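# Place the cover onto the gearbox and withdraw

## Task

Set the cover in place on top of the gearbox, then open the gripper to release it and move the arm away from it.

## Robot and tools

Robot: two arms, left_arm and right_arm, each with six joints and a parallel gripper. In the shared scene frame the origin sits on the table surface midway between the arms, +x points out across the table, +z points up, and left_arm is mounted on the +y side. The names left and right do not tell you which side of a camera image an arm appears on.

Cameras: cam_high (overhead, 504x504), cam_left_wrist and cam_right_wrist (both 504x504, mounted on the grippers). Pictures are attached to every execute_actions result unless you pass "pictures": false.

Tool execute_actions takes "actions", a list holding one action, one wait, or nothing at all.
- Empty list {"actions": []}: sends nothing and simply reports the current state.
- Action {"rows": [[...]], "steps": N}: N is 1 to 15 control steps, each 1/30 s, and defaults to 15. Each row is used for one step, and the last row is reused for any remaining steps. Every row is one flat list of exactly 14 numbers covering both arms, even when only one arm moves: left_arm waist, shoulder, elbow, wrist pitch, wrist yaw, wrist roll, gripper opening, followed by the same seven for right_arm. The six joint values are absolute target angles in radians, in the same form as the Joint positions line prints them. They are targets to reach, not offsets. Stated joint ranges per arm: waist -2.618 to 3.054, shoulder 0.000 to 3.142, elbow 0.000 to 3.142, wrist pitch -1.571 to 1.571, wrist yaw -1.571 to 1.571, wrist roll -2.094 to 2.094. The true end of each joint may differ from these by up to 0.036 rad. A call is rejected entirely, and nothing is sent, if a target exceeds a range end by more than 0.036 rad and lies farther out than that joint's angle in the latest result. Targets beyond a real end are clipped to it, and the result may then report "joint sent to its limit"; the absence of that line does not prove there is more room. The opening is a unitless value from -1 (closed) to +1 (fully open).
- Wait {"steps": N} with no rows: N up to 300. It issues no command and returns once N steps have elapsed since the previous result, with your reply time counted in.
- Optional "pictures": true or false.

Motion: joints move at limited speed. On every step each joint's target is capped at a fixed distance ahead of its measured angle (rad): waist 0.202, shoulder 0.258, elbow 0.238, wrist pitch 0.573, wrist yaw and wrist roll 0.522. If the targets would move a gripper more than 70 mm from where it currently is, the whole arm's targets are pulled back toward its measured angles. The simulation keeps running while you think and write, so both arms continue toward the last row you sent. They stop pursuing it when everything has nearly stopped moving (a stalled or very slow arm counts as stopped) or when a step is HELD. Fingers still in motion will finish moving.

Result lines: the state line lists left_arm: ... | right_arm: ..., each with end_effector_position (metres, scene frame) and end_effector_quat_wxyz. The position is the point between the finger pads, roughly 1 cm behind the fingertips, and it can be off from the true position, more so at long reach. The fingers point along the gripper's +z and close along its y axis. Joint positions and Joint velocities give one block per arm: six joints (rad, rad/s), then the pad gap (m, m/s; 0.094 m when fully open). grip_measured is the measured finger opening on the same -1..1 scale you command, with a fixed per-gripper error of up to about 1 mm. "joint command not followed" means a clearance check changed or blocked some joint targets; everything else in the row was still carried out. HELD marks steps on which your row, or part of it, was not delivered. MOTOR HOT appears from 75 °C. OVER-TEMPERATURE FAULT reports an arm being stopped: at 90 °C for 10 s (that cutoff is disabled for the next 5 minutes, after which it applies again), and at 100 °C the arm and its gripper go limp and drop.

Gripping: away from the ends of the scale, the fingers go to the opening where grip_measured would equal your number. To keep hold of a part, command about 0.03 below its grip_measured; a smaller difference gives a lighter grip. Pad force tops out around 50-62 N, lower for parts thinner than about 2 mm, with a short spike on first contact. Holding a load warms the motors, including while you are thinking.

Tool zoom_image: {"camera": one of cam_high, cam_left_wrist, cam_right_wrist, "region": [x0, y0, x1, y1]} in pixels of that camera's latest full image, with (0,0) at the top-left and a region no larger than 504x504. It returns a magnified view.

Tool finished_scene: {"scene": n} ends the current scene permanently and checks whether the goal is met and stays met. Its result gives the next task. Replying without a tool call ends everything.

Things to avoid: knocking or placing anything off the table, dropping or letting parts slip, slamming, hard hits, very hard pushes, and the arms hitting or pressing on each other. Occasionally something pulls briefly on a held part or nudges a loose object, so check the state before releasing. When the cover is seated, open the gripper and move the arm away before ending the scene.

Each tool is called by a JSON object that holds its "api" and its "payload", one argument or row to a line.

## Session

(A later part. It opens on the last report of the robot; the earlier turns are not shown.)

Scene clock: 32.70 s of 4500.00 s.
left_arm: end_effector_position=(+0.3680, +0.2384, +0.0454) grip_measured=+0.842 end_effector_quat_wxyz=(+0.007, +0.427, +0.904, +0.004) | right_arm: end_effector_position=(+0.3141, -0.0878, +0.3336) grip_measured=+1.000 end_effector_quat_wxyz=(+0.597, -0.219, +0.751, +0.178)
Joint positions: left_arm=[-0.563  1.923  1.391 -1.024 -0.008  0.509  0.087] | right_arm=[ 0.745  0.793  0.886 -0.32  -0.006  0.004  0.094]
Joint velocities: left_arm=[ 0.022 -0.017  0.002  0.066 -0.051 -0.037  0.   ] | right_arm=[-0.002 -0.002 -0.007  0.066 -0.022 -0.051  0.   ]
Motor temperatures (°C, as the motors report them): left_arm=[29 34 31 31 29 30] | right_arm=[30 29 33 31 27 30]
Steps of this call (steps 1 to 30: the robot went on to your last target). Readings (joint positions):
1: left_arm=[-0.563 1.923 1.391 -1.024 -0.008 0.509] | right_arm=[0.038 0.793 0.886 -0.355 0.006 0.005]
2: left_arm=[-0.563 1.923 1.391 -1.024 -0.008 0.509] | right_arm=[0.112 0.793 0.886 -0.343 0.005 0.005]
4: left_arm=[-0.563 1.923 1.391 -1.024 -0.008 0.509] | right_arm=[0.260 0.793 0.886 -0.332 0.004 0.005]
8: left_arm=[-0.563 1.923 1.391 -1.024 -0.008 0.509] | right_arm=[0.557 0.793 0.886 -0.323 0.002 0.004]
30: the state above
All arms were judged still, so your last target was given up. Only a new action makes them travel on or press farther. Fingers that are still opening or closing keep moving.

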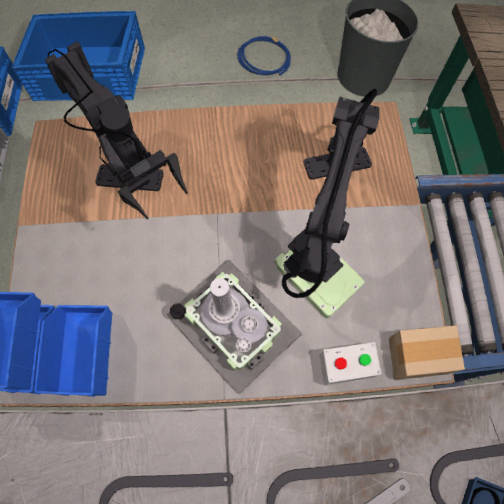

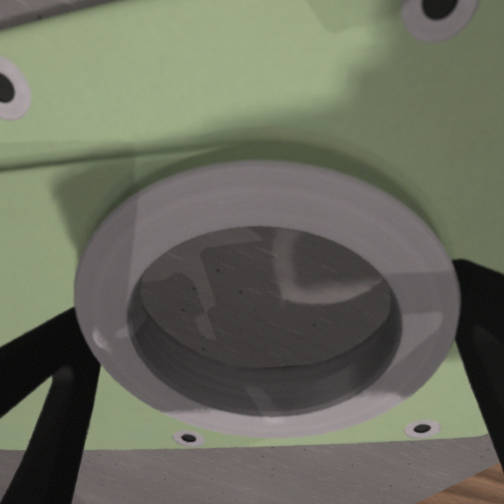

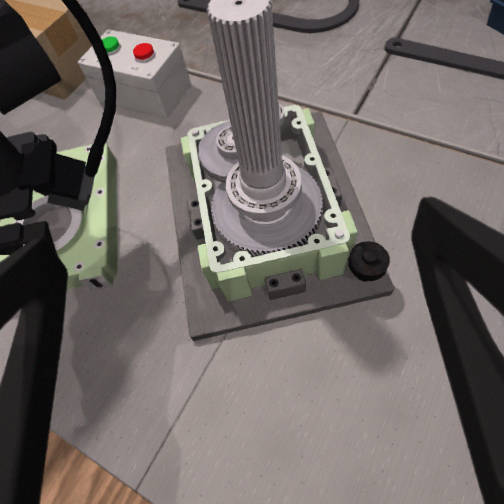

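{"api": "execute_actions", "payload": {
  "actions": [
    {"rows":[[-0.553,1.925,1.39,-1.005,0,0.515,1,0.75,0.75,0.87,-0.28,0,0,1],[-0.553,1.925,1.40,-1.005,0,0.515,1,0.75,0.7,0.82,-0.26,0,0,1],[-0.553,1.92,1.41,-1.01,0,0.515,1,0.75,0.65,0.77,-0.24,0,0,1],[-0.553,1.92,1.42,-1.02,0,0.515,1,0.75,0.6,0.72,-0.22,0,0,1],[-0.553,1.91,1.43,-1.04,0,0.515,1,0.75,0.55,0.67,-0.2,0,0,1],[-0.553,1.90,1.45,-1.07,0,0.515,1,0.75,0.5,0.62,-0.18,0,0,1],[-0.553,1.89,1.47,-1.10,0,0.515,1,0.75,0.45,0.57,-0.16,0,0,1],[-0.553,1.88,1.49,-1.13,0,0.515,1,0.75,0.4,0.52,-0.14,0,0,1],[-0.553,1.865,1.51,-1.16,0,0.515,1,0.75,0.35,0.47,-0.12,0,0,1],[-0.553,1.85,1.53,-1.19,0,0.515,1,0.75,0.3,0.42,-0.1,0,0,1],[-0.553,1.83,1.55,-1.21,0,0.515,1,0.75,0.3,0.42,-0.1,0,0,1],[-0.553,1.81,1.57,-1.22,0,0.515,1,0.75,0.3,0.42,-0.1,0,0,1],[-0.553,1.78,1.58,-1.22,0,0.515,1,0.75,0.3,0.42,-0.1,0,0,1],[-0.553,1.75,1.58,-1.22,0,0.515,1,0.75,0.3,0.42,-0.1,0,0,1]],"steps":15}
  ],
  "pictures": false
}}

{"api": "execute_actions", "payload": {
  "actions": [
    {"rows":[[-0.54,1.70,1.52,-1.1,0.03,0.49,1,0.75,0.3,0.42,-0.1,0,0,1],[-0.53,1.65,1.46,-1.0,0.06,0.47,1,0.75,0.3,0.42,-0.1,0,0,1],[-0.52,1.60,1.40,-0.9,0.09,0.45,1,0.75,0.3,0.42,-0.1,0,0,1],[-0.51,1.55,1.34,-0.8,0.12,0.43,1,0.75,0.3,0.42,-0.1,0,0,1],[-0.50,1.51,1.28,-0.7,0.15,0.41,1,0.75,0.3,0.42,-0.1,0,0,1],[-0.49,1.47,1.22,-0.6,0.18,0.39,1,0.75,0.3,0.42,-0.1,0,0,1],[-0.48,1.44,1.15,-0.5,0.21,0.37,1,0.75,0.3,0.42,-0.1,0,0,1],[-0.47,1.41,1.08,-0.4,0.24,0.35,1,0.75,0.3,0.42,-0.1,0,0,1],[-0.46,1.39,1.01,-0.3,0.27,0.33,1,0.75,0.3,0.42,-0.1,0,0,1],[-0.45,1.37,0.94,-0.2,0.3,0.31,1,0.75,0.3,0.42,-0.1,0,0,1],[-0.44,1.35,0.87,-0.1,0.33,0.29,1,0.75,0.3,0.42,-0.1,0,0,1],[-0.43,1.34,0.80,0,0.36,0.27,1,0.75,0.3,0.42,-0.1,0,0,1],[-0.42,1.34,0.73,0.1,0.39,0.25,1,0.75,0.3,0.42,-0.1,0,0,1],[-0.41,1.34,0.66,0.2,0.41,0.23,1,0.75,0.3,0.42,-0.1,0,0,1],[-0.40,1.34,0.6,0.3,0.43,0.21,1,0.75,0.3,0.42,-0.1,0,0,1]],"steps":15}
  ],
  "pictures": false
}}

{"api": "execute_actions", "payload": {
  "actions": [
    {"steps":10}
  ],
  "pictures": false
}}

{"api": "execute_actions", "payload": {
  "actions": [
    {"rows":[[-0.39,1.34,0.55,0.38,0.44,0.2,1,0.75,0.3,0.42,-0.1,0,0,1],[-0.38,1.34,0.5,0.46,0.45,0.19,1,0.75,0.3,0.42,-0.1,0,0,1],[-0.37,1.34,0.45,0.54,0.46,0.18,1,0.75,0.3,0.42,-0.1,0,0,1],[-0.36,1.34,0.4,0.61,0.47,0.17,1,0.75,0.3,0.42,-0.1,0,0,1],[-0.35,1.34,0.35,0.67,0.48,0.165,1,0.75,0.3,0.42,-0.1,0,0,1],[-0.34,1.34,0.31,0.71,0.49,0.165,1,0.75,0.3,0.42,-0.1,0,0,1],[-0.337,1.34,0.27,0.74,0.49,0.165,1,0.75,0.3,0.42,-0.1,0,0,1]],"steps":15}
  ],
  "pictures": false
}}

{"api": "execute_actions", "payload": {
  "actions": [
    {"steps":12}
  ]
}}

Scene clock: 42.47 s of 4500.00 s.
left_arm: end_effector_position=(+0.3807, +0.2337, +0.1193) grip_measured=+1.000 end_effector_quat_wxyz=(+0.068, +0.426, +0.902, +0.009) | right_arm: end_effector_position=(+0.2628, -0.1206, +0.2727) grip_measured=+1.000 end_effector_quat_wxyz=(+0.659, -0.204, +0.697, +0.195)
Joint positions: left_arm=[-0.563  1.815  1.537 -1.156 -0.008  0.51   0.094] | right_arm=[ 0.745  0.315  0.423 -0.164 -0.006  0.004  0.094]
Joint velocities: left_arm=[ 0.007 -0.842  0.3   -0.227  0.022  0.037  0.   ] | right_arm=[-0.012 -0.007 -0.027 -0.007 -0.022 -0.051  0.   ]
Motor temperatures (°C, as the motors report them): left_arm=[29 35 31 31 29 30] | right_arm=[30 29 34 32 27 30]
Steps of this call (steps 1 to 90: nothing new was sent; then 6.27 s passed at rest; steps 91 to 105: all 15 steps of this action). Readings (joint positions):
91: left_arm=[-0.563 1.923 1.391 -1.023 -0.008 0.510] | right_arm=[0.745 0.791 0.886 -0.318 -0.006 0.004]
92: left_arm=[-0.563 1.923 1.391 -1.022 -0.008 0.510] | right_arm=[0.745 0.781 0.877 -0.307 -0.006 0.004]
94: left_arm=[-0.563 1.923 1.391 -1.022 -0.008 0.510] | right_arm=[0.745 0.717 0.816 -0.271 -0.006 0.004]
98: left_arm=[-0.563 1.923 1.419 -1.055 -0.008 0.510] | right_arm=[0.745 0.500 0.623 -0.214 -0.006 0.004]
105: the state above

Scene clock: 42.97 s of 4500.00 s.
left_arm: end_effector_position=(+0.3881, +0.2261, +0.1203) grip_measured=+1.000 end_effector_quat_wxyz=(+0.405, +0.300, +0.854, -0.129) | right_arm: end_effector_position=(+0.2632, -0.1204, +0.2832) grip_measured=+1.000 end_effector_quat_wxyz=(+0.673, -0.200, +0.683, +0.200)
Joint positions: left_arm=[-0.427  1.357  0.729 -0.107  0.31   0.299  0.094] | right_arm=[ 0.745  0.315  0.423 -0.121 -0.006  0.004  0.094]
Joint velocities: left_arm=[ 0.291  0.002 -2.054  2.659  0.711 -0.52   0.   ] | right_arm=[-0.007 -0.002 -0.002 -0.007 -0.051  0.022  0.   ]
Motor temperatures (°C, as the motors report them): left_arm=[29 35 31 31 29 30] | right_arm=[30 29 34 32 27 30]
Steps of this call (steps 1 to 15: all 15 steps of this action). Readings (joint positions):
1: left_arm=[-0.562 1.781 1.540 -1.150 -0.004 0.508] | right_arm=[0.745 0.315 0.423 -0.159 -0.006 0.004]
2: left_arm=[-0.558 1.743 1.529 -1.127 0.006 0.503] | right_arm=[0.745 0.315 0.423 -0.151 -0.006 0.004]
4: left_arm=[-0.542 1.646 1.455 -1.026 0.037 0.485] | right_arm=[0.745 0.315 0.423 -0.138 -0.006 0.004]
8: left_arm=[-0.496 1.458 1.222 -0.746 0.123 0.427] | right_arm=[0.745 0.315 0.423 -0.126 -0.006 0.004]
15: the state above

Scene clock: 43.30 s of 4500.00 s.
left_arm: end_effector_position=(+0.3939, +0.2154, +0.1290) grip_measured=+1.000 end_effector_quat_wxyz=(+0.483, +0.285, +0.809, -0.173) | right_arm: end_effector_position=(+0.2632, -0.1204, +0.2834) grip_measured=+1.000 end_effector_quat_wxyz=(+0.674, -0.200, +0.683, +0.200)
Joint positions: left_arm=[-0.41   1.357  0.588  0.229  0.404  0.226  0.094] | right_arm=[ 0.745  0.315  0.423 -0.12  -0.006  0.004  0.094]
Joint velocities: left_arm=[ 0.012 -0.002  0.002  0.359  0.081 -0.11   0.   ] | right_arm=[-0.007 -0.002  0.017  0.022  0.007  0.007  0.   ]
Motor temperatures (°C, as the motors report them): left_arm=[29 35 31 32 29 30] | right_arm=[30 29 34 32 27 30]
Steps of this call (steps 1 to 10: the robot went on to your last target). Readings (joint positions):
1: left_arm=[-0.419 1.357 0.669 -0.036 0.330 0.283] | right_arm=[0.745 0.315 0.423 -0.121 -0.006 0.004]
2: left_arm=[-0.413 1.357 0.626 0.008 0.345 0.270] | right_arm=[0.745 0.315 0.423 -0.121 -0.006 0.004]
4: left_arm=[-0.410 1.357 0.589 0.069 0.368 0.251] | right_arm=[0.745 0.315 0.423 -0.120 -0.006 0.004]
8: left_arm=[-0.410 1.357 0.588 0.195 0.397 0.231] | right_arm=[0.745 0.315 0.423 -0.120 -0.006 0.004]
10: the state above

Scene clock: 43.80 s of 4500.00 s.
left_arm: end_effector_position=(+0.3588, +0.2338, +0.0959) grip_measured=+1.000 end_effector_quat_wxyz=(+0.534, +0.261, +0.781, -0.191) | right_arm: end_effector_position=(+0.2632, -0.1204, +0.2835) grip_measured=+1.000 end_effector_quat_wxyz=(+0.674, -0.200, +0.683, +0.200)
Joint positions: left_arm=[-0.348  1.353  0.267  0.674  0.472  0.176  0.094] | right_arm=[ 0.745  0.315  0.423 -0.12  -0.006  0.004  0.094]
Joint velocities: left_arm=[-0.007  0.007 -0.012  0.359 -0.037 -0.066  0.   ] | right_arm=[-0.032  0.007  0.002  0.051 -0.007 -0.037  0.   ]
Motor temperatures (°C, as the motors report them): left_arm=[29 35 31 32 29 30] | right_arm=[30 29 34 32 27 30]
Steps of this call (steps 1 to 15: all 15 steps of this action). Readings (joint positions):
1: left_arm=[-0.409 1.357 0.584 0.251 0.409 0.223] | right_arm=[0.745 0.315 0.423 -0.120 -0.006 0.004]
2: left_arm=[-0.405 1.357 0.571 0.291 0.415 0.219] | right_arm=[0.745 0.315 0.423 -0.120 -0.006 0.004]
4: left_arm=[-0.389 1.354 0.510 0.403 0.429 0.206] | right_arm=[0.745 0.315 0.423 -0.120 -0.006 0.004]
8: left_arm=[-0.351 1.353 0.326 0.582 0.453 0.187] | right_arm=[0.745 0.315 0.423 -0.120 -0.006 0.004]
15: the state above

Scene clock: 44.20 s of 4500.00 s.
left_arm: end_effector_position=(+0.3619, +0.2325, +0.1048) grip_measured=+1.000 end_effector_quat_wxyz=(+0.550, +0.264, +0.769, -0.191) | right_arm: end_effector_position=(+0.2632, -0.1204, +0.2835) grip_measured=+1.000 end_effector_quat_wxyz=(+0.674, -0.200, +0.683, +0.200)
Joint positions: left_arm=[-0.348  1.353  0.267  0.716  0.477  0.173  0.094] | right_arm=[ 0.745  0.315  0.423 -0.12  -0.006  0.004  0.094]
Joint velocities: left_arm=[-0.022  0.002 -0.002 -0.022  0.022 -0.051  0.   ] | right_arm=[-0.002  0.022  0.017 -0.022 -0.007 -0.022  0.   ]
Motor temperatures (°C, as the motors report them): left_arm=[29 35 31 32 29 30] | right_arm=[30 29 34 32 27 30]
Steps of this call (steps 1 to 12: the robot went on to your last target). Readings (joint positions):
1: left_arm=[-0.348 1.353 0.267 0.684 0.473 0.175] | right_arm=[0.745 0.315 0.423 -0.120 -0.006 0.004]
2: left_arm=[-0.348 1.353 0.267 0.692 0.474 0.175] | right_arm=[0.745 0.315 0.423 -0.120 -0.006 0.004]
4: left_arm=[-0.348 1.353 0.267 0.703 0.475 0.174] | right_arm=[0.745 0.315 0.423 -0.120 -0.006 0.004]
8: left_arm=[-0.348 1.353 0.267 0.712 0.477 0.173] | right_arm=[0.745 0.315 0.423 -0.120 -0.006 0.004]
12: the state above

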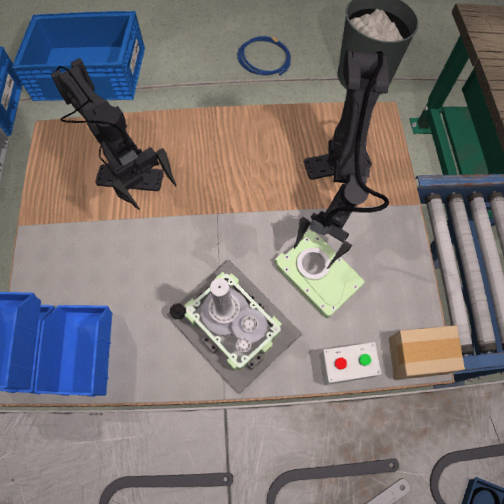

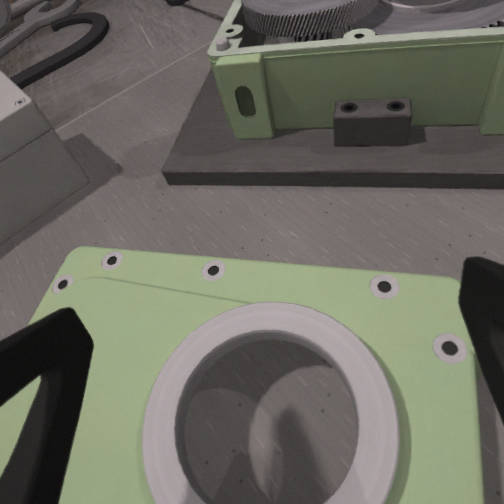

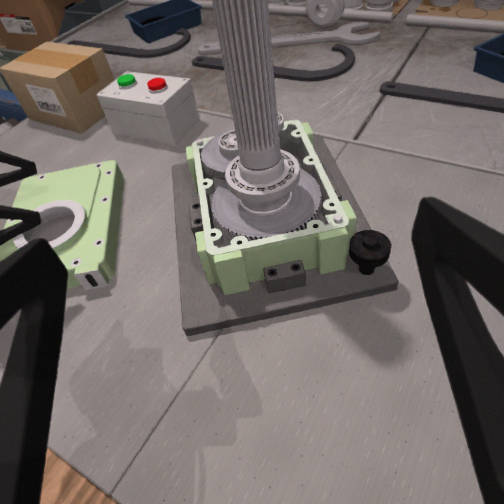

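{"api": "execute_actions", "payload": {
  "actions": [
    {"rows":[[-0.33,1.37,0.265,0.77,0.5,0.175,1,0.75,0.3,0.42,-0.1,0,0,1],[-0.32,1.40,0.26,0.81,0.51,0.18,1,0.75,0.3,0.42,-0.1,0,0,1],[-0.31,1.43,0.255,0.85,0.52,0.185,1,0.75,0.3,0.42,-0.1,0,0,1],[-0.303,1.46,0.25,0.89,0.522,0.185,1,0.75,0.3,0.42,-0.1,0,0,1],[-0.303,1.49,0.245,0.93,0.522,0.185,1,0.75,0.3,0.42,-0.1,0,0,1],[-0.303,1.52,0.242,0.97,0.522,0.185,1,0.75,0.3,0.42,-0.1,0,0,1],[-0.303,1.55,0.239,1.01,0.522,0.185,1,0.75,0.3,0.42,-0.1,0,0,1],[-0.303,1.58,0.236,1.04,0.522,0.185,1,0.75,0.3,0.42,-0.1,0,0,1],[-0.303,1.61,0.233,1.07,0.522,0.185,1,0.75,0.3,0.42,-0.1,0,0,1],[-0.303,1.635,0.23,1.09,0.522,0.185,1,0.75,0.3,0.42,-0.1,0,0,1],[-0.303,1.66,0.227,1.11,0.522,0.185,1,0.75,0.3,0.42,-0.1,0,0,1],[-0.303,1.675,0.225,1.125,0.522,0.185,1,0.75,0.3,0.42,-0.1,0,0,1],[-0.303,1.688,0.224,1.133,0.522,0.185,1,0.75,0.3,0.42,-0.1,0,0,1]],"steps":15}
  ],
  "pictures": false
}}

{"api": "execute_actions", "payload": {
  "actions": [
    {"steps":15}
  ]
}}

Scene clock: 46.23 s of 4500.00 s.
left_arm: end_effector_position=(+0.3717, +0.2385, +0.0589) grip_measured=+1.000 end_effector_quat_wxyz=(+0.543, +0.259, +0.775, -0.193) | right_arm: end_effector_position=(+0.2632, -0.1204, +0.2835) grip_measured=+1.000 end_effector_quat_wxyz=(+0.674, -0.200, +0.683, +0.200)
Joint positions: left_arm=[-0.313  1.681  0.241  1.045  0.506  0.179  0.094] | right_arm=[ 0.745  0.315  0.423 -0.12  -0.006  0.004  0.094]
Joint velocities: left_arm=[-0.007  0.173 -0.061  0.286 -0.007  0.022  0.   ] | right_arm=[ 0.002 -0.007 -0.002 -0.022 -0.051 -0.037  0.   ]
Motor temperatures (°C, as the motors report them): left_arm=[29 34 31 33 29 30] | right_arm=[30 29 34 33 27 30]
Steps of this call (steps 1 to 30: the robot went on to your last target; steps 31 to 46: nothing new was sent; steps 47 to 61: all 15 steps of this action). Readings (joint positions):
47: left_arm=[-0.346 1.354 0.267 0.721 0.480 0.173] | right_arm=[0.745 0.315 0.423 -0.120 -0.006 0.004]
48: left_arm=[-0.343 1.361 0.267 0.733 0.484 0.173] | right_arm=[0.745 0.315 0.423 -0.120 -0.006 0.004]
50: left_arm=[-0.329 1.398 0.267 0.780 0.495 0.176] | right_arm=[0.745 0.315 0.423 -0.120 -0.006 0.004]
54: left_arm=[-0.313 1.521 0.266 0.894 0.501 0.177] | right_arm=[0.745 0.315 0.423 -0.120 -0.006 0.004]
61: the state above

Scene clock: 46.73 s of 4500.00 s.
left_arm: end_effector_position=(+0.3757, +0.2375, +0.0707) grip_measured=+1.000 end_effector_quat_wxyz=(+0.566, +0.263, +0.758, -0.190) | right_arm: end_effector_position=(+0.2632, -0.1204, +0.2835) grip_measured=+1.000 end_effector_quat_wxyz=(+0.674, -0.200, +0.683, +0.200)
Joint positions: left_arm=[-0.313  1.685  0.239  1.109  0.509  0.179  0.094] | right_arm=[ 0.745  0.315  0.423 -0.12  -0.006  0.004  0.094]
Joint velocities: left_arm=[-0.012 -0.017 -0.007  0.007  0.081 -0.007  0.   ] | right_arm=[ 0.007 -0.007 -0.007  0.022 -0.051  0.007  0.   ]
Motor temperatures (°C, as the motors report them): left_arm=[29 34 31 33 29 30] | right_arm=[30 29 34 33 27 30]
Steps of this call (steps 1 to 15: the robot went on to your last target). Readings (joint positions):
1: left_arm=[-0.313 1.684 0.240 1.053 0.507 0.179] | right_arm=[0.745 0.315 0.423 -0.120 -0.006 0.004]
2: left_arm=[-0.313 1.685 0.239 1.061 0.507 0.179] | right_arm=[0.745 0.315 0.423 -0.120 -0.006 0.004]
4: left_arm=[-0.313 1.685 0.239 1.080 0.508 0.179] | right_arm=[0.745 0.315 0.423 -0.120 -0.006 0.004]
8: left_arm=[-0.313 1.685 0.239 1.100 0.509 0.179] | right_arm=[0.745 0.315 0.423 -0.120 -0.006 0.004]
15: the state above

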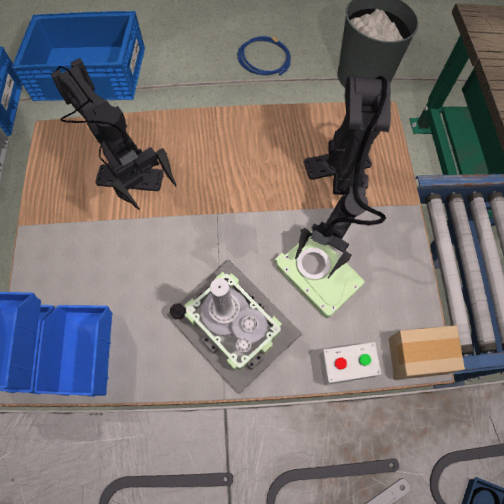

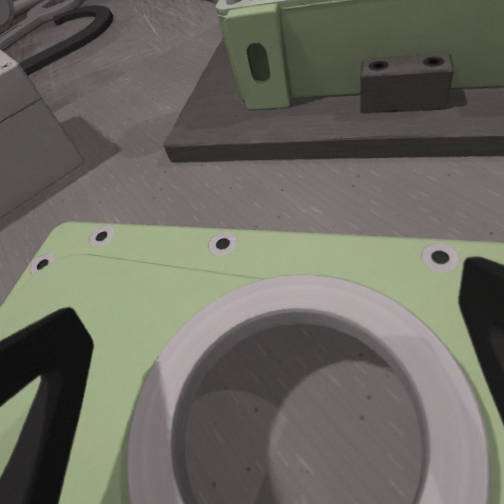

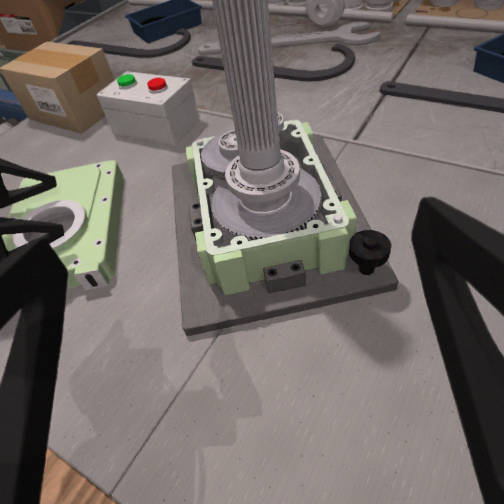

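{"api": "execute_actions", "payload": {
  "actions": [
    {"rows":[[-0.296,1.69,0.21,1.15,0.522,0.185,1,0.75,0.3,0.42,-0.1,0,0,1],[-0.296,1.695,0.195,1.18,0.522,0.185,1,0.75,0.3,0.42,-0.1,0,0,1],[-0.296,1.70,0.185,1.2,0.522,0.185,1,0.75,0.3,0.42,-0.1,0,0,1],[-0.296,1.71,0.175,1.22,0.522,0.185,1,0.75,0.3,0.42,-0.1,0,0,1],[-0.296,1.72,0.168,1.24,0.522,0.185,1,0.75,0.3,0.42,-0.1,0,0,1],[-0.296,1.73,0.162,1.26,0.522,0.185,1,0.75,0.3,0.42,-0.1,0,0,1],[-0.296,1.74,0.157,1.28,0.522,0.185,1,0.75,0.3,0.42,-0.1,0,0,1],[-0.296,1.75,0.157,1.29,0.522,0.185,1,0.75,0.3,0.42,-0.1,0,0,1],[-0.296,1.76,0.157,1.30,0.522,0.185,1,0.75,0.3,0.42,-0.1,0,0,1],[-0.296,1.77,0.157,1.31,0.522,0.185,1,0.75,0.3,0.42,-0.1,0,0,1],[-0.296,1.78,0.157,1.32,0.522,0.185,1,0.75,0.3,0.42,-0.1,0,0,1],[-0.296,1.79,0.157,1.325,0.522,0.185,1,0.75,0.3,0.42,-0.1,0,0,1],[-0.296,1.80,0.157,1.325,0.522,0.185,1,0.75,0.3,0.42,-0.1,0,0,1],[-0.296,1.807,0.157,1.325,0.522,0.185,1,0.75,0.3,0.42,-0.1,0,0,1],[-0.296,1.813,0.157,1.325,0.522,0.185,1,0.75,0.3,0.42,-0.1,0,0,1]],"steps":15}
  ],
  "pictures": false
}}

{"api": "execute_actions", "payload": {
  "actions": [
    {"steps":15}
  ]
}}

Scene clock: 51.13 s of 4500.00 s.
left_arm: end_effector_position=(+0.3629, +0.2409, +0.0541) grip_measured=+1.000 end_effector_quat_wxyz=(+0.566, +0.261, +0.759, -0.188) | right_arm: end_effector_position=(+0.2632, -0.1204, +0.2835) grip_measured=+1.000 end_effector_quat_wxyz=(+0.674, -0.200, +0.683, +0.200)
Joint positions: left_arm=[-0.307  1.791  0.175  1.279  0.511  0.18   0.094] | right_arm=[ 0.745  0.315  0.423 -0.12  -0.006  0.004  0.094]
Joint velocities: left_arm=[-0.007  0.227 -0.012  0.212  0.037  0.007  0.   ] | right_arm=[ 0.027 -0.007  0.002 -0.081 -0.066 -0.037  0.   ]
Motor temperatures (°C, as the motors report them): left_arm=[29 33 30 34 29 30] | right_arm=[30 29 34 33 27 30]
Steps of this call (steps 1 to 15: the robot went on to your last target; steps 16 to 90: nothing new was sent; then 0.90 s passed at rest; steps 91 to 105: all 15 steps of this action). Readings (joint positions):
91: left_arm=[-0.312 1.685 0.239 1.112 0.510 0.180] | right_arm=[0.745 0.315 0.423 -0.120 -0.006 0.004]
92: left_arm=[-0.311 1.685 0.236 1.120 0.510 0.180] | right_arm=[0.745 0.315 0.423 -0.120 -0.006 0.004]
94: left_arm=[-0.308 1.687 0.218 1.149 0.510 0.180] | right_arm=[0.745 0.315 0.423 -0.120 -0.006 0.004]
98: left_arm=[-0.307 1.722 0.182 1.208 0.511 0.180] | right_arm=[0.745 0.315 0.423 -0.120 -0.006 0.004]
105: the state above

Scene clock: 51.63 s of 4500.00 s.
left_arm: end_effector_position=(+0.3638, +0.2408, +0.0556) grip_measured=+1.000 end_effector_quat_wxyz=(+0.571, +0.262, +0.755, -0.188) | right_arm: end_effector_position=(+0.2632, -0.1204, +0.2835) grip_measured=+1.000 end_effector_quat_wxyz=(+0.674, -0.200, +0.683, +0.200)
Joint positions: left_arm=[-0.306  1.802  0.175  1.302  0.513  0.18   0.094] | right_arm=[ 0.745  0.315  0.423 -0.12  -0.006  0.004  0.094]
Joint velocities: left_arm=[-0.007 -0.017 -0.012 -0.022  0.007 -0.022  0.   ] | right_arm=[-0.012 -0.012  0.002 -0.066 -0.022 -0.037  0.   ]
Motor temperatures (°C, as the motors report them): left_arm=[29 33 30 34 29 30] | right_arm=[30 29 34 33 27 30]
Steps of this call (steps 1 to 15: the robot went on to your last target). Readings (joint positions):
1: left_arm=[-0.307 1.797 0.175 1.284 0.512 0.179] | right_arm=[0.745 0.315 0.423 -0.120 -0.006 0.004]
2: left_arm=[-0.306 1.800 0.175 1.290 0.513 0.179] | right_arm=[0.745 0.315 0.423 -0.120 -0.006 0.004]
4: left_arm=[-0.306 1.802 0.175 1.295 0.513 0.179] | right_arm=[0.745 0.315 0.423 -0.120 -0.006 0.004]
8: left_arm=[-0.306 1.802 0.175 1.300 0.513 0.179] | right_arm=[0.745 0.315 0.423 -0.120 -0.006 0.004]
15: the state above

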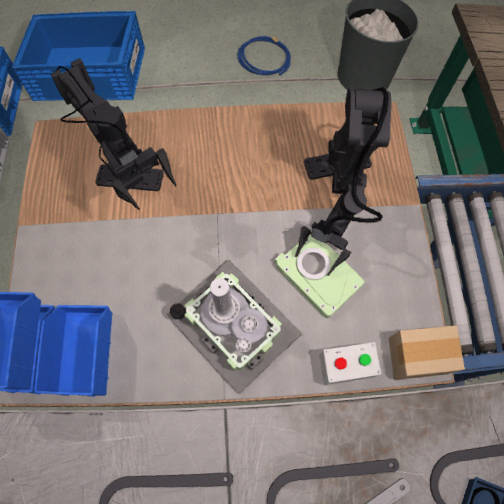

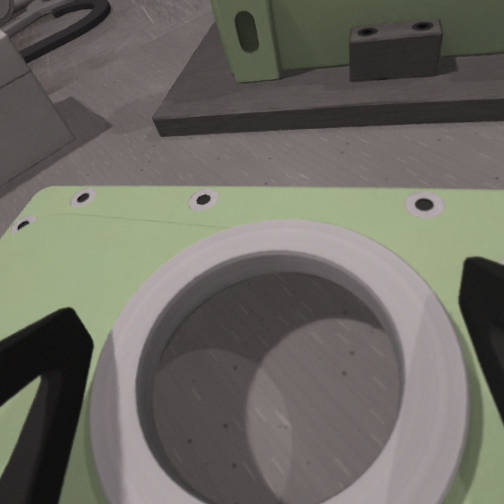

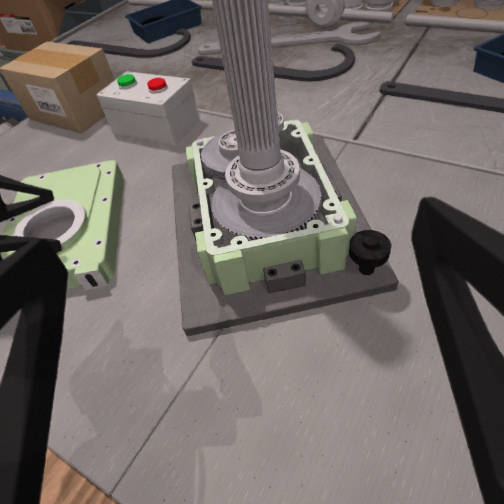

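{"api": "execute_actions", "payload": {
  "actions": [
    {"rows":[[-0.296,1.82,0.157,1.325,0.522,0.185,1,0.75,0.3,0.42,-0.1,0,0,1],[-0.296,1.827,0.157,1.33,0.522,0.185,1,0.75,0.3,0.42,-0.1,0,0,1],[-0.296,1.834,0.157,1.335,0.522,0.185,1,0.75,0.3,0.42,-0.1,0,0,1],[-0.296,1.841,0.157,1.34,0.522,0.185,1,0.75,0.3,0.42,-0.1,0,0,1],[-0.296,1.85,0.157,1.345,0.522,0.185,1,0.75,0.3,0.42,-0.1,0,0,1]],"steps":15}
  ]
}}

{"api": "zoom_image", "payload": {
  "camera": "cam_right_wrist",
  "region": [0, 140, 140, 300]
}}

Scene clock: 52.90 s of 4500.00 s.
left_arm: end_effector_position=(+0.3641, +0.2397, +0.0554) grip_measured=+1.000 end_effector_quat_wxyz=(+0.575, +0.264, +0.751, -0.191) | right_arm: end_effector_position=(+0.2632, -0.1204, +0.2835) grip_measured=+1.000 end_effector_quat_wxyz=(+0.674, -0.200, +0.683, +0.200)
Joint positions: left_arm=[-0.305  1.833  0.175  1.346  0.522  0.176  0.094] | right_arm=[ 0.745  0.315  0.423 -0.12  -0.006  0.004  0.094]
Joint velocities: left_arm=[ 0.007 -0.002 -0.017  0.022  0.051  0.007  0.   ] | right_arm=[-0.022 -0.012 -0.012 -0.066 -0.022 -0.022  0.   ]
Motor temperatures (°C, as the motors report them): left_arm=[29 33 30 34 29 30] | right_arm=[30 29 34 33 27 30]
Steps of this call (steps 1 to 15: the robot went on to your last target; steps 16 to 23: nothing new was sent; steps 24 to 38: all 15 steps of this action). Readings (joint positions):
24: left_arm=[-0.306 1.802 0.175 1.303 0.513 0.180] | right_arm=[0.745 0.315 0.423 -0.120 -0.006 0.004]
25: left_arm=[-0.306 1.804 0.175 1.305 0.513 0.180] | right_arm=[0.745 0.315 0.423 -0.120 -0.006 0.004]
27: left_arm=[-0.306 1.815 0.175 1.315 0.514 0.178] | right_arm=[0.745 0.315 0.423 -0.120 -0.006 0.004]
31: left_arm=[-0.305 1.829 0.175 1.340 0.521 0.176] | right_arm=[0.745 0.315 0.423 -0.120 -0.006 0.004]
38: the state above

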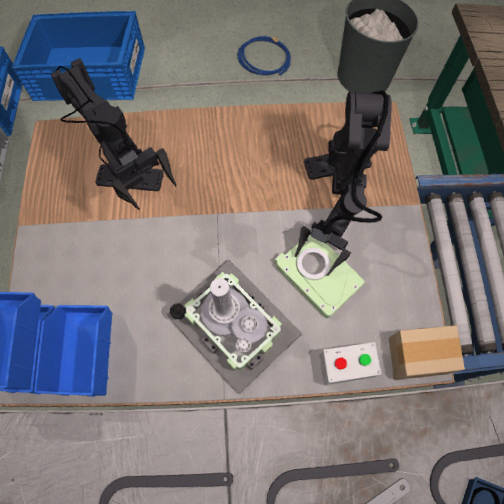

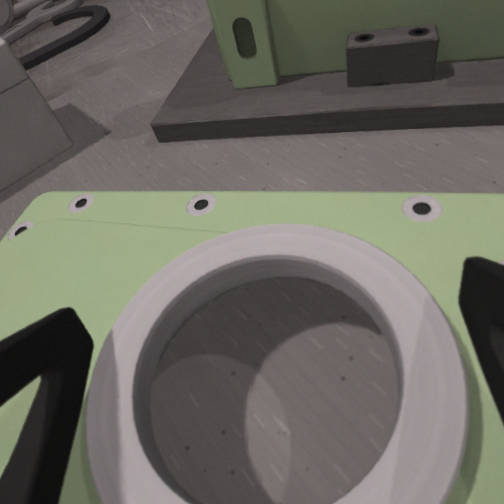

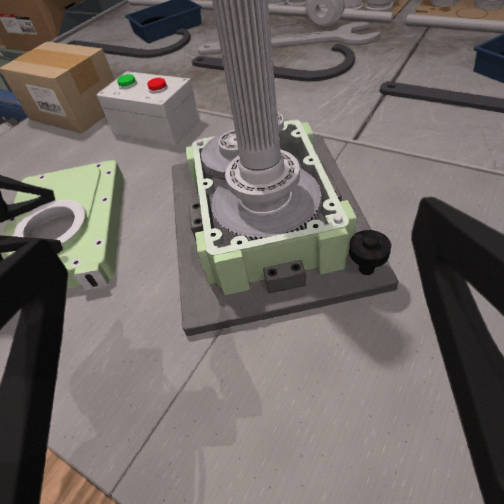

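Region (0, 140, 140, 300) of cam_right_wrist's 504x504 image, scaled by 3.150, with more detail than that image has; it fills the left 441 columns of this view, and the rest is white.

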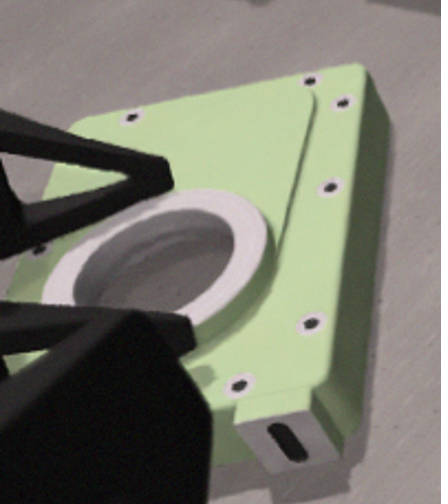

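{"api": "execute_actions", "payload": {
  "actions": [
    {"rows":[[-0.296,1.81,0.157,1.345,0.522,0.185,1,0.75,0.3,0.42,-0.1,0,0,1],[-0.296,1.80,0.157,1.345,0.522,0.185,1,0.75,0.3,0.42,-0.1,0,0,1],[-0.296,1.80,0.157,1.345,0.522,0.185,1,0.75,0.3,0.42,-0.1,0,0,1],[-0.29,1.80,0.157,1.345,0.522,0.185,1,0.75,0.3,0.42,-0.1,0,0,1],[-0.283,1.80,0.157,1.345,0.522,0.185,1,0.75,0.3,0.42,-0.1,0,0,1],[-0.283,1.80,0.157,1.345,0.522,0.185,1,0.75,0.3,0.42,-0.1,0,0,1],[-0.283,1.81,0.157,1.345,0.522,0.185,1,0.75,0.3,0.42,-0.1,0,0,1],[-0.283,1.82,0.157,1.345,0.522,0.185,1,0.75,0.3,0.42,-0.1,0,0,1],[-0.283,1.83,0.157,1.345,0.522,0.185,1,0.75,0.3,0.42,-0.1,0,0,1],[-0.283,1.84,0.157,1.345,0.522,0.185,1,0.75,0.3,0.42,-0.1,0,0,1],[-0.283,1.85,0.157,1.345,0.522,0.185,1,0.75,0.3,0.42,-0.1,0,0,1],[-0.283,1.86,0.157,1.345,0.522,0.185,1,0.75,0.3,0.42,-0.1,0,0,1]],"steps":15}
  ],
  "pictures": false
}}

{"api": "execute_actions", "payload": {
  "actions": [
    {"steps":10}
  ]
}}

Scene clock: 55.07 s of 4500.00 s.
left_arm: end_effector_position=(+0.3656, +0.2434, +0.0554) grip_measured=+1.000 end_effector_quat_wxyz=(+0.577, +0.259, +0.751, -0.189) | right_arm: end_effector_position=(+0.2632, -0.1204, +0.2835) grip_measured=+1.000 end_effector_quat_wxyz=(+0.674, -0.200, +0.683, +0.200)
Joint positions: left_arm=[-0.292  1.839  0.175  1.354  0.526  0.174  0.094] | right_arm=[ 0.745  0.315  0.423 -0.12  -0.006  0.004  0.094]
Joint velocities: left_arm=[-0.007  0.002  0.002 -0.037  0.022 -0.022  0.   ] | right_arm=[-0.002 -0.002  0.002  0.051 -0.11   0.051  0.   ]
Motor temperatures (°C, as the motors report them): left_arm=[29 33 30 35 29 30] | right_arm=[30 29 34 33 27 30]
Steps of this call (steps 1 to 15: the robot went on to your last target; steps 16 to 50: nothing new was sent; steps 51 to 65: all 15 steps of this action). Readings (joint positions):
51: left_arm=[-0.305 1.832 0.175 1.346 0.522 0.176] | right_arm=[0.745 0.315 0.423 -0.120 -0.006 0.004]
52: left_arm=[-0.305 1.830 0.175 1.346 0.522 0.177] | right_arm=[0.745 0.315 0.423 -0.120 -0.006 0.004]
54: left_arm=[-0.305 1.823 0.175 1.346 0.522 0.178] | right_arm=[0.745 0.315 0.423 -0.120 -0.006 0.004]
58: left_arm=[-0.295 1.820 0.175 1.346 0.522 0.179] | right_arm=[0.745 0.315 0.423 -0.120 -0.006 0.004]
65: the state above

Scene clock: 55.40 s of 4500.00 s.
left_arm: end_effector_position=(+0.3656, +0.2434, +0.0554) grip_measured=+1.000 end_effector_quat_wxyz=(+0.577, +0.259, +0.751, -0.189) | right_arm: end_effector_position=(+0.2632, -0.1204, +0.2835) grip_measured=+1.000 end_effector_quat_wxyz=(+0.674, -0.200, +0.683, +0.200)
Joint positions: left_arm=[-0.292  1.84   0.175  1.356  0.527  0.174  0.094] | right_arm=[ 0.745  0.315  0.423 -0.12  -0.006  0.004  0.094]
Joint velocities: left_arm=[-0.007  0.032  0.007 -0.037 -0.022 -0.007  0.   ] | right_arm=[-0.007  0.017  0.007  0.007  0.051 -0.022  0.   ]
Motor temperatures (°C, as the motors report them): left_arm=[29 33 30 35 29 30] | right_arm=[30 29 34 33 27 30]
Steps of this call (steps 1 to 10: the robot went on to your last target). Readings (joint positions):
1: left_arm=[-0.292 1.839 0.175 1.355 0.526 0.174] | right_arm=[0.745 0.315 0.423 -0.120 -0.006 0.004]
2: left_arm=[-0.292 1.839 0.175 1.355 0.526 0.174] | right_arm=[0.745 0.315 0.423 -0.120 -0.006 0.004]
4: left_arm=[-0.292 1.840 0.175 1.356 0.526 0.174] | right_arm=[0.745 0.315 0.423 -0.120 -0.006 0.004]
8: left_arm=[-0.292 1.840 0.175 1.356 0.527 0.174] | right_arm=[0.745 0.315 0.423 -0.120 -0.006 0.004]
10: the state above

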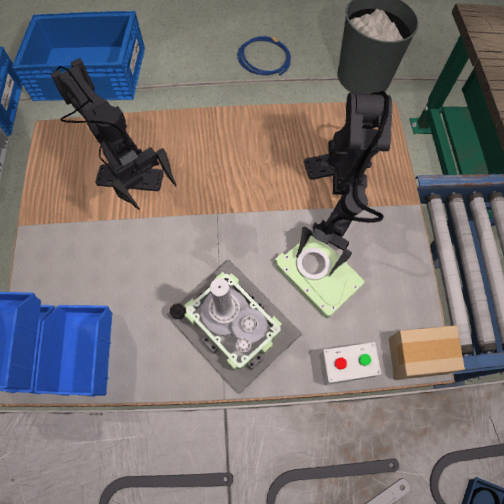

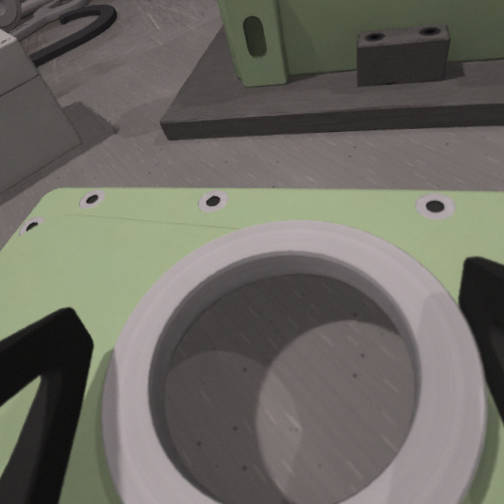

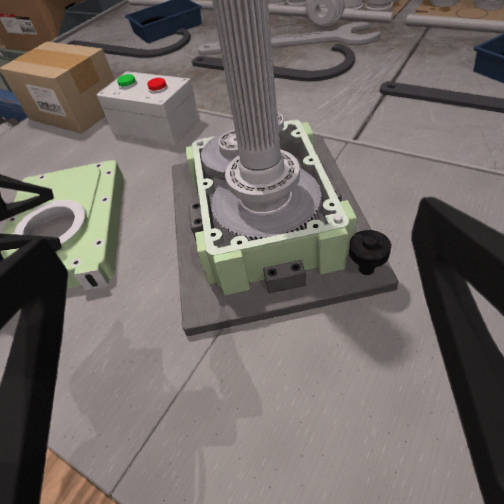

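{"api": "execute_actions", "payload": {
  "actions": [
    {"rows":[[-0.29,1.85,0.157,1.345,0.522,0.185,0.95,0.75,0.3,0.42,-0.1,0,0,1],[-0.29,1.85,0.157,1.345,0.522,0.185,0.91,0.75,0.3,0.42,-0.1,0,0,1],[-0.29,1.85,0.157,1.345,0.522,0.185,0.88,0.75,0.3,0.42,-0.1,0,0,1],[-0.29,1.85,0.157,1.345,0.522,0.185,0.85,0.75,0.3,0.42,-0.1,0,0,1],[-0.29,1.85,0.157,1.345,0.522,0.185,0.82,0.75,0.3,0.42,-0.1,0,0,1],[-0.29,1.85,0.157,1.345,0.522,0.185,0.79,0.75,0.3,0.42,-0.1,0,0,1],[-0.29,1.85,0.157,1.345,0.522,0.185,0.76,0.75,0.3,0.42,-0.1,0,0,1]],"steps":15}
  ]
}}

{"api": "zoom_image", "payload": {
  "camera": "cam_high",
  "region": [260, 200, 390, 330]
}}

Scene clock: 57.00 s of 4500.00 s.
left_arm: end_effector_position=(+0.3644, +0.2417, +0.0556) grip_measured=+0.819 end_effector_quat_wxyz=(+0.576, +0.263, +0.749, -0.194) | right_arm: end_effector_position=(+0.2632, -0.1204, +0.2835) grip_measured=+1.000 end_effector_quat_wxyz=(+0.674, -0.200, +0.683, +0.200)
Joint positions: left_arm=[-0.292  1.84   0.175  1.355  0.538  0.175  0.085] | right_arm=[ 0.745  0.315  0.423 -0.12  -0.006  0.004  0.094]
Joint velocities: left_arm=[ 0.012 -0.012  0.012 -0.051  0.007 -0.022  0.   ] | right_arm=[ 0.017 -0.027  0.002 -0.007 -0.022  0.022  0.   ]
Motor temperatures (°C, as the motors report them): left_arm=[29 33 30 35 29 30] | right_arm=[30 29 34 33 27 30]
Steps of this call (steps 1 to 15: the robot went on to your last target; steps 16 to 33: nothing new was sent; steps 34 to 48: all 15 steps of this action). Readings (joint positions):
34: left_arm=[-0.292 1.840 0.175 1.356 0.528 0.174] | right_arm=[0.745 0.315 0.423 -0.120 -0.006 0.004]
35: left_arm=[-0.292 1.840 0.175 1.356 0.532 0.174] | right_arm=[0.745 0.315 0.423 -0.120 -0.006 0.004]
37: left_arm=[-0.292 1.840 0.175 1.355 0.538 0.175] | right_arm=[0.745 0.315 0.423 -0.120 -0.006 0.004]
41: left_arm=[-0.292 1.840 0.175 1.355 0.538 0.175] | right_arm=[0.745 0.315 0.423 -0.120 -0.006 0.004]
48: the state above

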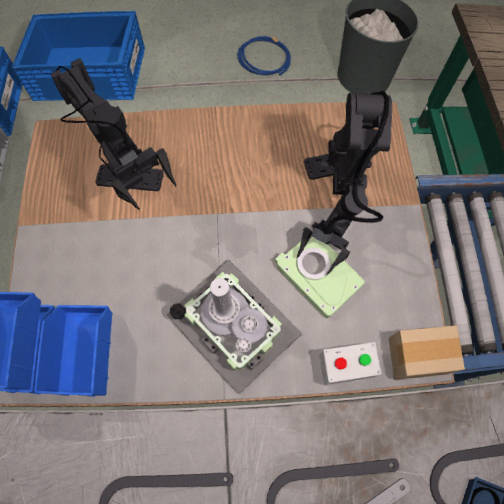

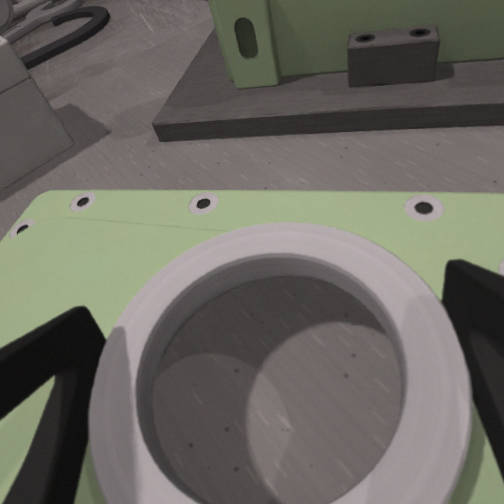

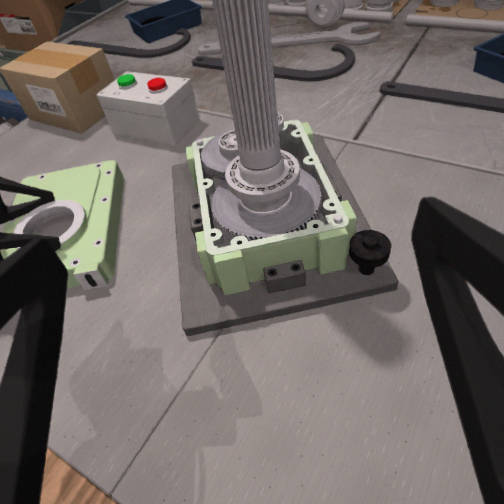

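Region (260, 200, 390, 330) of cam_high's 504x504 image, scaled by 3.877, with more detail than that image has.

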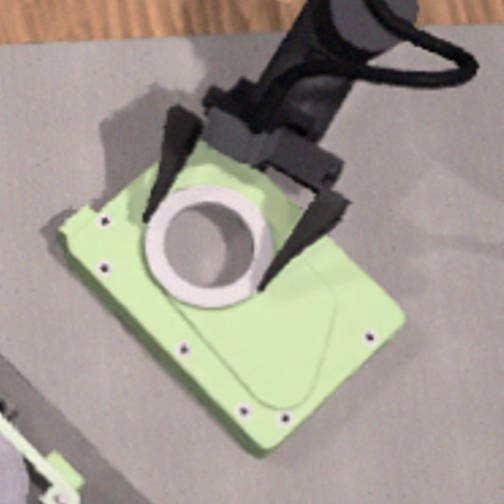

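{"api": "execute_actions", "payload": {
  "actions": [
    {"rows":[[-0.29,1.82,0.157,1.345,0.535,0.185,1,0.75,0.3,0.42,-0.1,0,0,1],[-0.29,1.80,0.157,1.345,0.535,0.185,1,0.75,0.3,0.42,-0.1,0,0,1],[-0.29,1.80,0.17,1.345,0.535,0.185,1,0.75,0.3,0.42,-0.1,0,0,1],[-0.295,1.80,0.185,1.345,0.535,0.185,1,0.75,0.3,0.42,-0.1,0,0,1],[-0.30,1.80,0.20,1.345,0.535,0.185,1,0.75,0.3,0.42,-0.1,0,0,1],[-0.305,1.80,0.215,1.345,0.535,0.185,1,0.75,0.3,0.42,-0.1,0,0,1],[-0.31,1.81,0.225,1.345,0.535,0.185,1,0.75,0.3,0.42,-0.1,0,0,1],[-0.315,1.82,0.235,1.34,0.535,0.185,1,0.75,0.3,0.42,-0.1,0,0,1],[-0.315,1.83,0.235,1.34,0.535,0.185,1,0.75,0.3,0.42,-0.1,0,0,1],[-0.315,1.845,0.235,1.335,0.535,0.185,1,0.75,0.3,0.42,-0.1,0,0,1],[-0.315,1.86,0.235,1.33,0.535,0.185,1,0.75,0.3,0.42,-0.1,0,0,1],[-0.315,1.87,0.235,1.325,0.535,0.185,1,0.75,0.3,0.42,-0.1,0,0,1],[-0.315,1.88,0.235,1.325,0.535,0.185,1,0.75,0.3,0.42,-0.1,0,0,1]],"steps":15}
  ],
  "pictures": false
}}

{"api": "execute_actions", "payload": {
  "actions": [
    {"steps":10}
  ]
}}

Scene clock: 58.80 s of 4500.00 s.
left_arm: end_effector_position=(+0.3723, +0.2366, +0.0556) grip_measured=+1.000 end_effector_quat_wxyz=(+0.577, +0.268, +0.746, -0.197) | right_arm: end_effector_position=(+0.2632, -0.1204, +0.2835) grip_measured=+1.000 end_effector_quat_wxyz=(+0.674, -0.200, +0.683, +0.200)
Joint positions: left_arm=[-0.304  1.864  0.212  1.349  0.538  0.174  0.094] | right_arm=[ 0.745  0.315  0.423 -0.12  -0.006  0.004  0.094]
Joint velocities: left_arm=[ 0.007  0.076  0.002  0.022  0.007 -0.037  0.   ] | right_arm=[ 0.022 -0.002 -0.017 -0.007  0.007 -0.022  0.   ]
Motor temperatures (°C, as the motors report them): left_arm=[29 32 30 35 29 30] | right_arm=[30 29 33 34 27 30]
Steps of this call (steps 1 to 15: the robot went on to your last target; steps 16 to 39: nothing new was sent; steps 40 to 54: all 15 steps of this action). Readings (joint positions):
40: left_arm=[-0.292 1.840 0.175 1.355 0.539 0.176] | right_arm=[0.745 0.315 0.423 -0.120 -0.006 0.004]
41: left_arm=[-0.292 1.837 0.175 1.354 0.537 0.176] | right_arm=[0.745 0.315 0.423 -0.120 -0.006 0.004]
43: left_arm=[-0.292 1.827 0.175 1.352 0.537 0.177] | right_arm=[0.745 0.315 0.423 -0.120 -0.006 0.004]
47: left_arm=[-0.296 1.820 0.187 1.351 0.537 0.179] | right_arm=[0.745 0.315 0.423 -0.120 -0.006 0.004]
54: the state above

Scene clock: 59.13 s of 4500.00 s.
left_arm: end_effector_position=(+0.3723, +0.2366, +0.0555) grip_measured=+1.000 end_effector_quat_wxyz=(+0.577, +0.267, +0.746, -0.197) | right_arm: end_effector_position=(+0.2632, -0.1204, +0.2835) grip_measured=+1.000 end_effector_quat_wxyz=(+0.674, -0.200, +0.683, +0.200)
Joint positions: left_arm=[-0.304  1.864  0.212  1.349  0.538  0.174  0.094] | right_arm=[ 0.745  0.315  0.423 -0.12  -0.006  0.004  0.094]
Joint velocities: left_arm=[ 0.002 -0.017  0.002 -0.066  0.037  0.007  0.   ] | right_arm=[-0.002 -0.007 -0.002 -0.007 -0.066 -0.066  0.   ]
Motor temperatures (°C, as the motors report them): left_arm=[29 32 30 35 29 30] | right_arm=[30 29 33 34 27 30]
Steps of this call (steps 1 to 10: the robot went on to your last target). Readings (joint positions):
1: left_arm=[-0.304 1.864 0.212 1.349 0.538 0.174] | right_arm=[0.745 0.315 0.423 -0.120 -0.006 0.004]
2: left_arm=[-0.304 1.864 0.212 1.349 0.538 0.174] | right_arm=[0.745 0.315 0.423 -0.120 -0.006 0.004]
4: left_arm=[-0.304 1.864 0.212 1.349 0.538 0.174] | right_arm=[0.745 0.315 0.423 -0.120 -0.006 0.004]
8: left_arm=[-0.304 1.864 0.212 1.349 0.538 0.174] | right_arm=[0.745 0.315 0.423 -0.120 -0.006 0.004]
10: the state above

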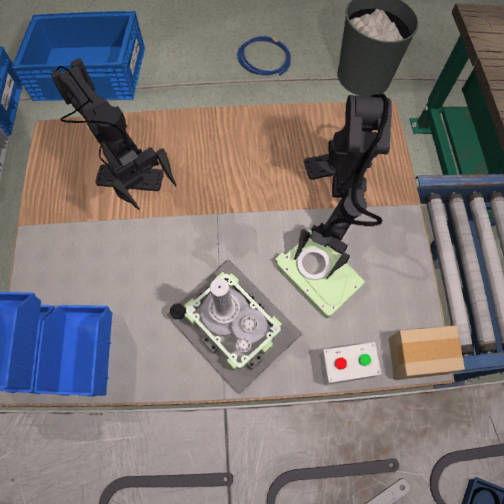

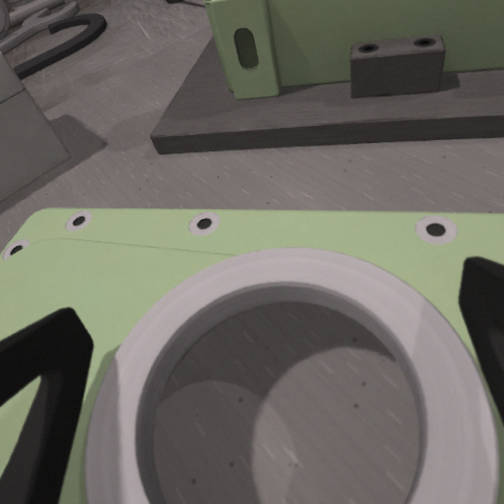

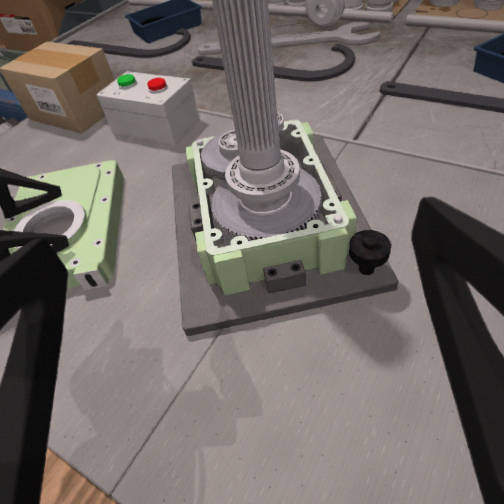

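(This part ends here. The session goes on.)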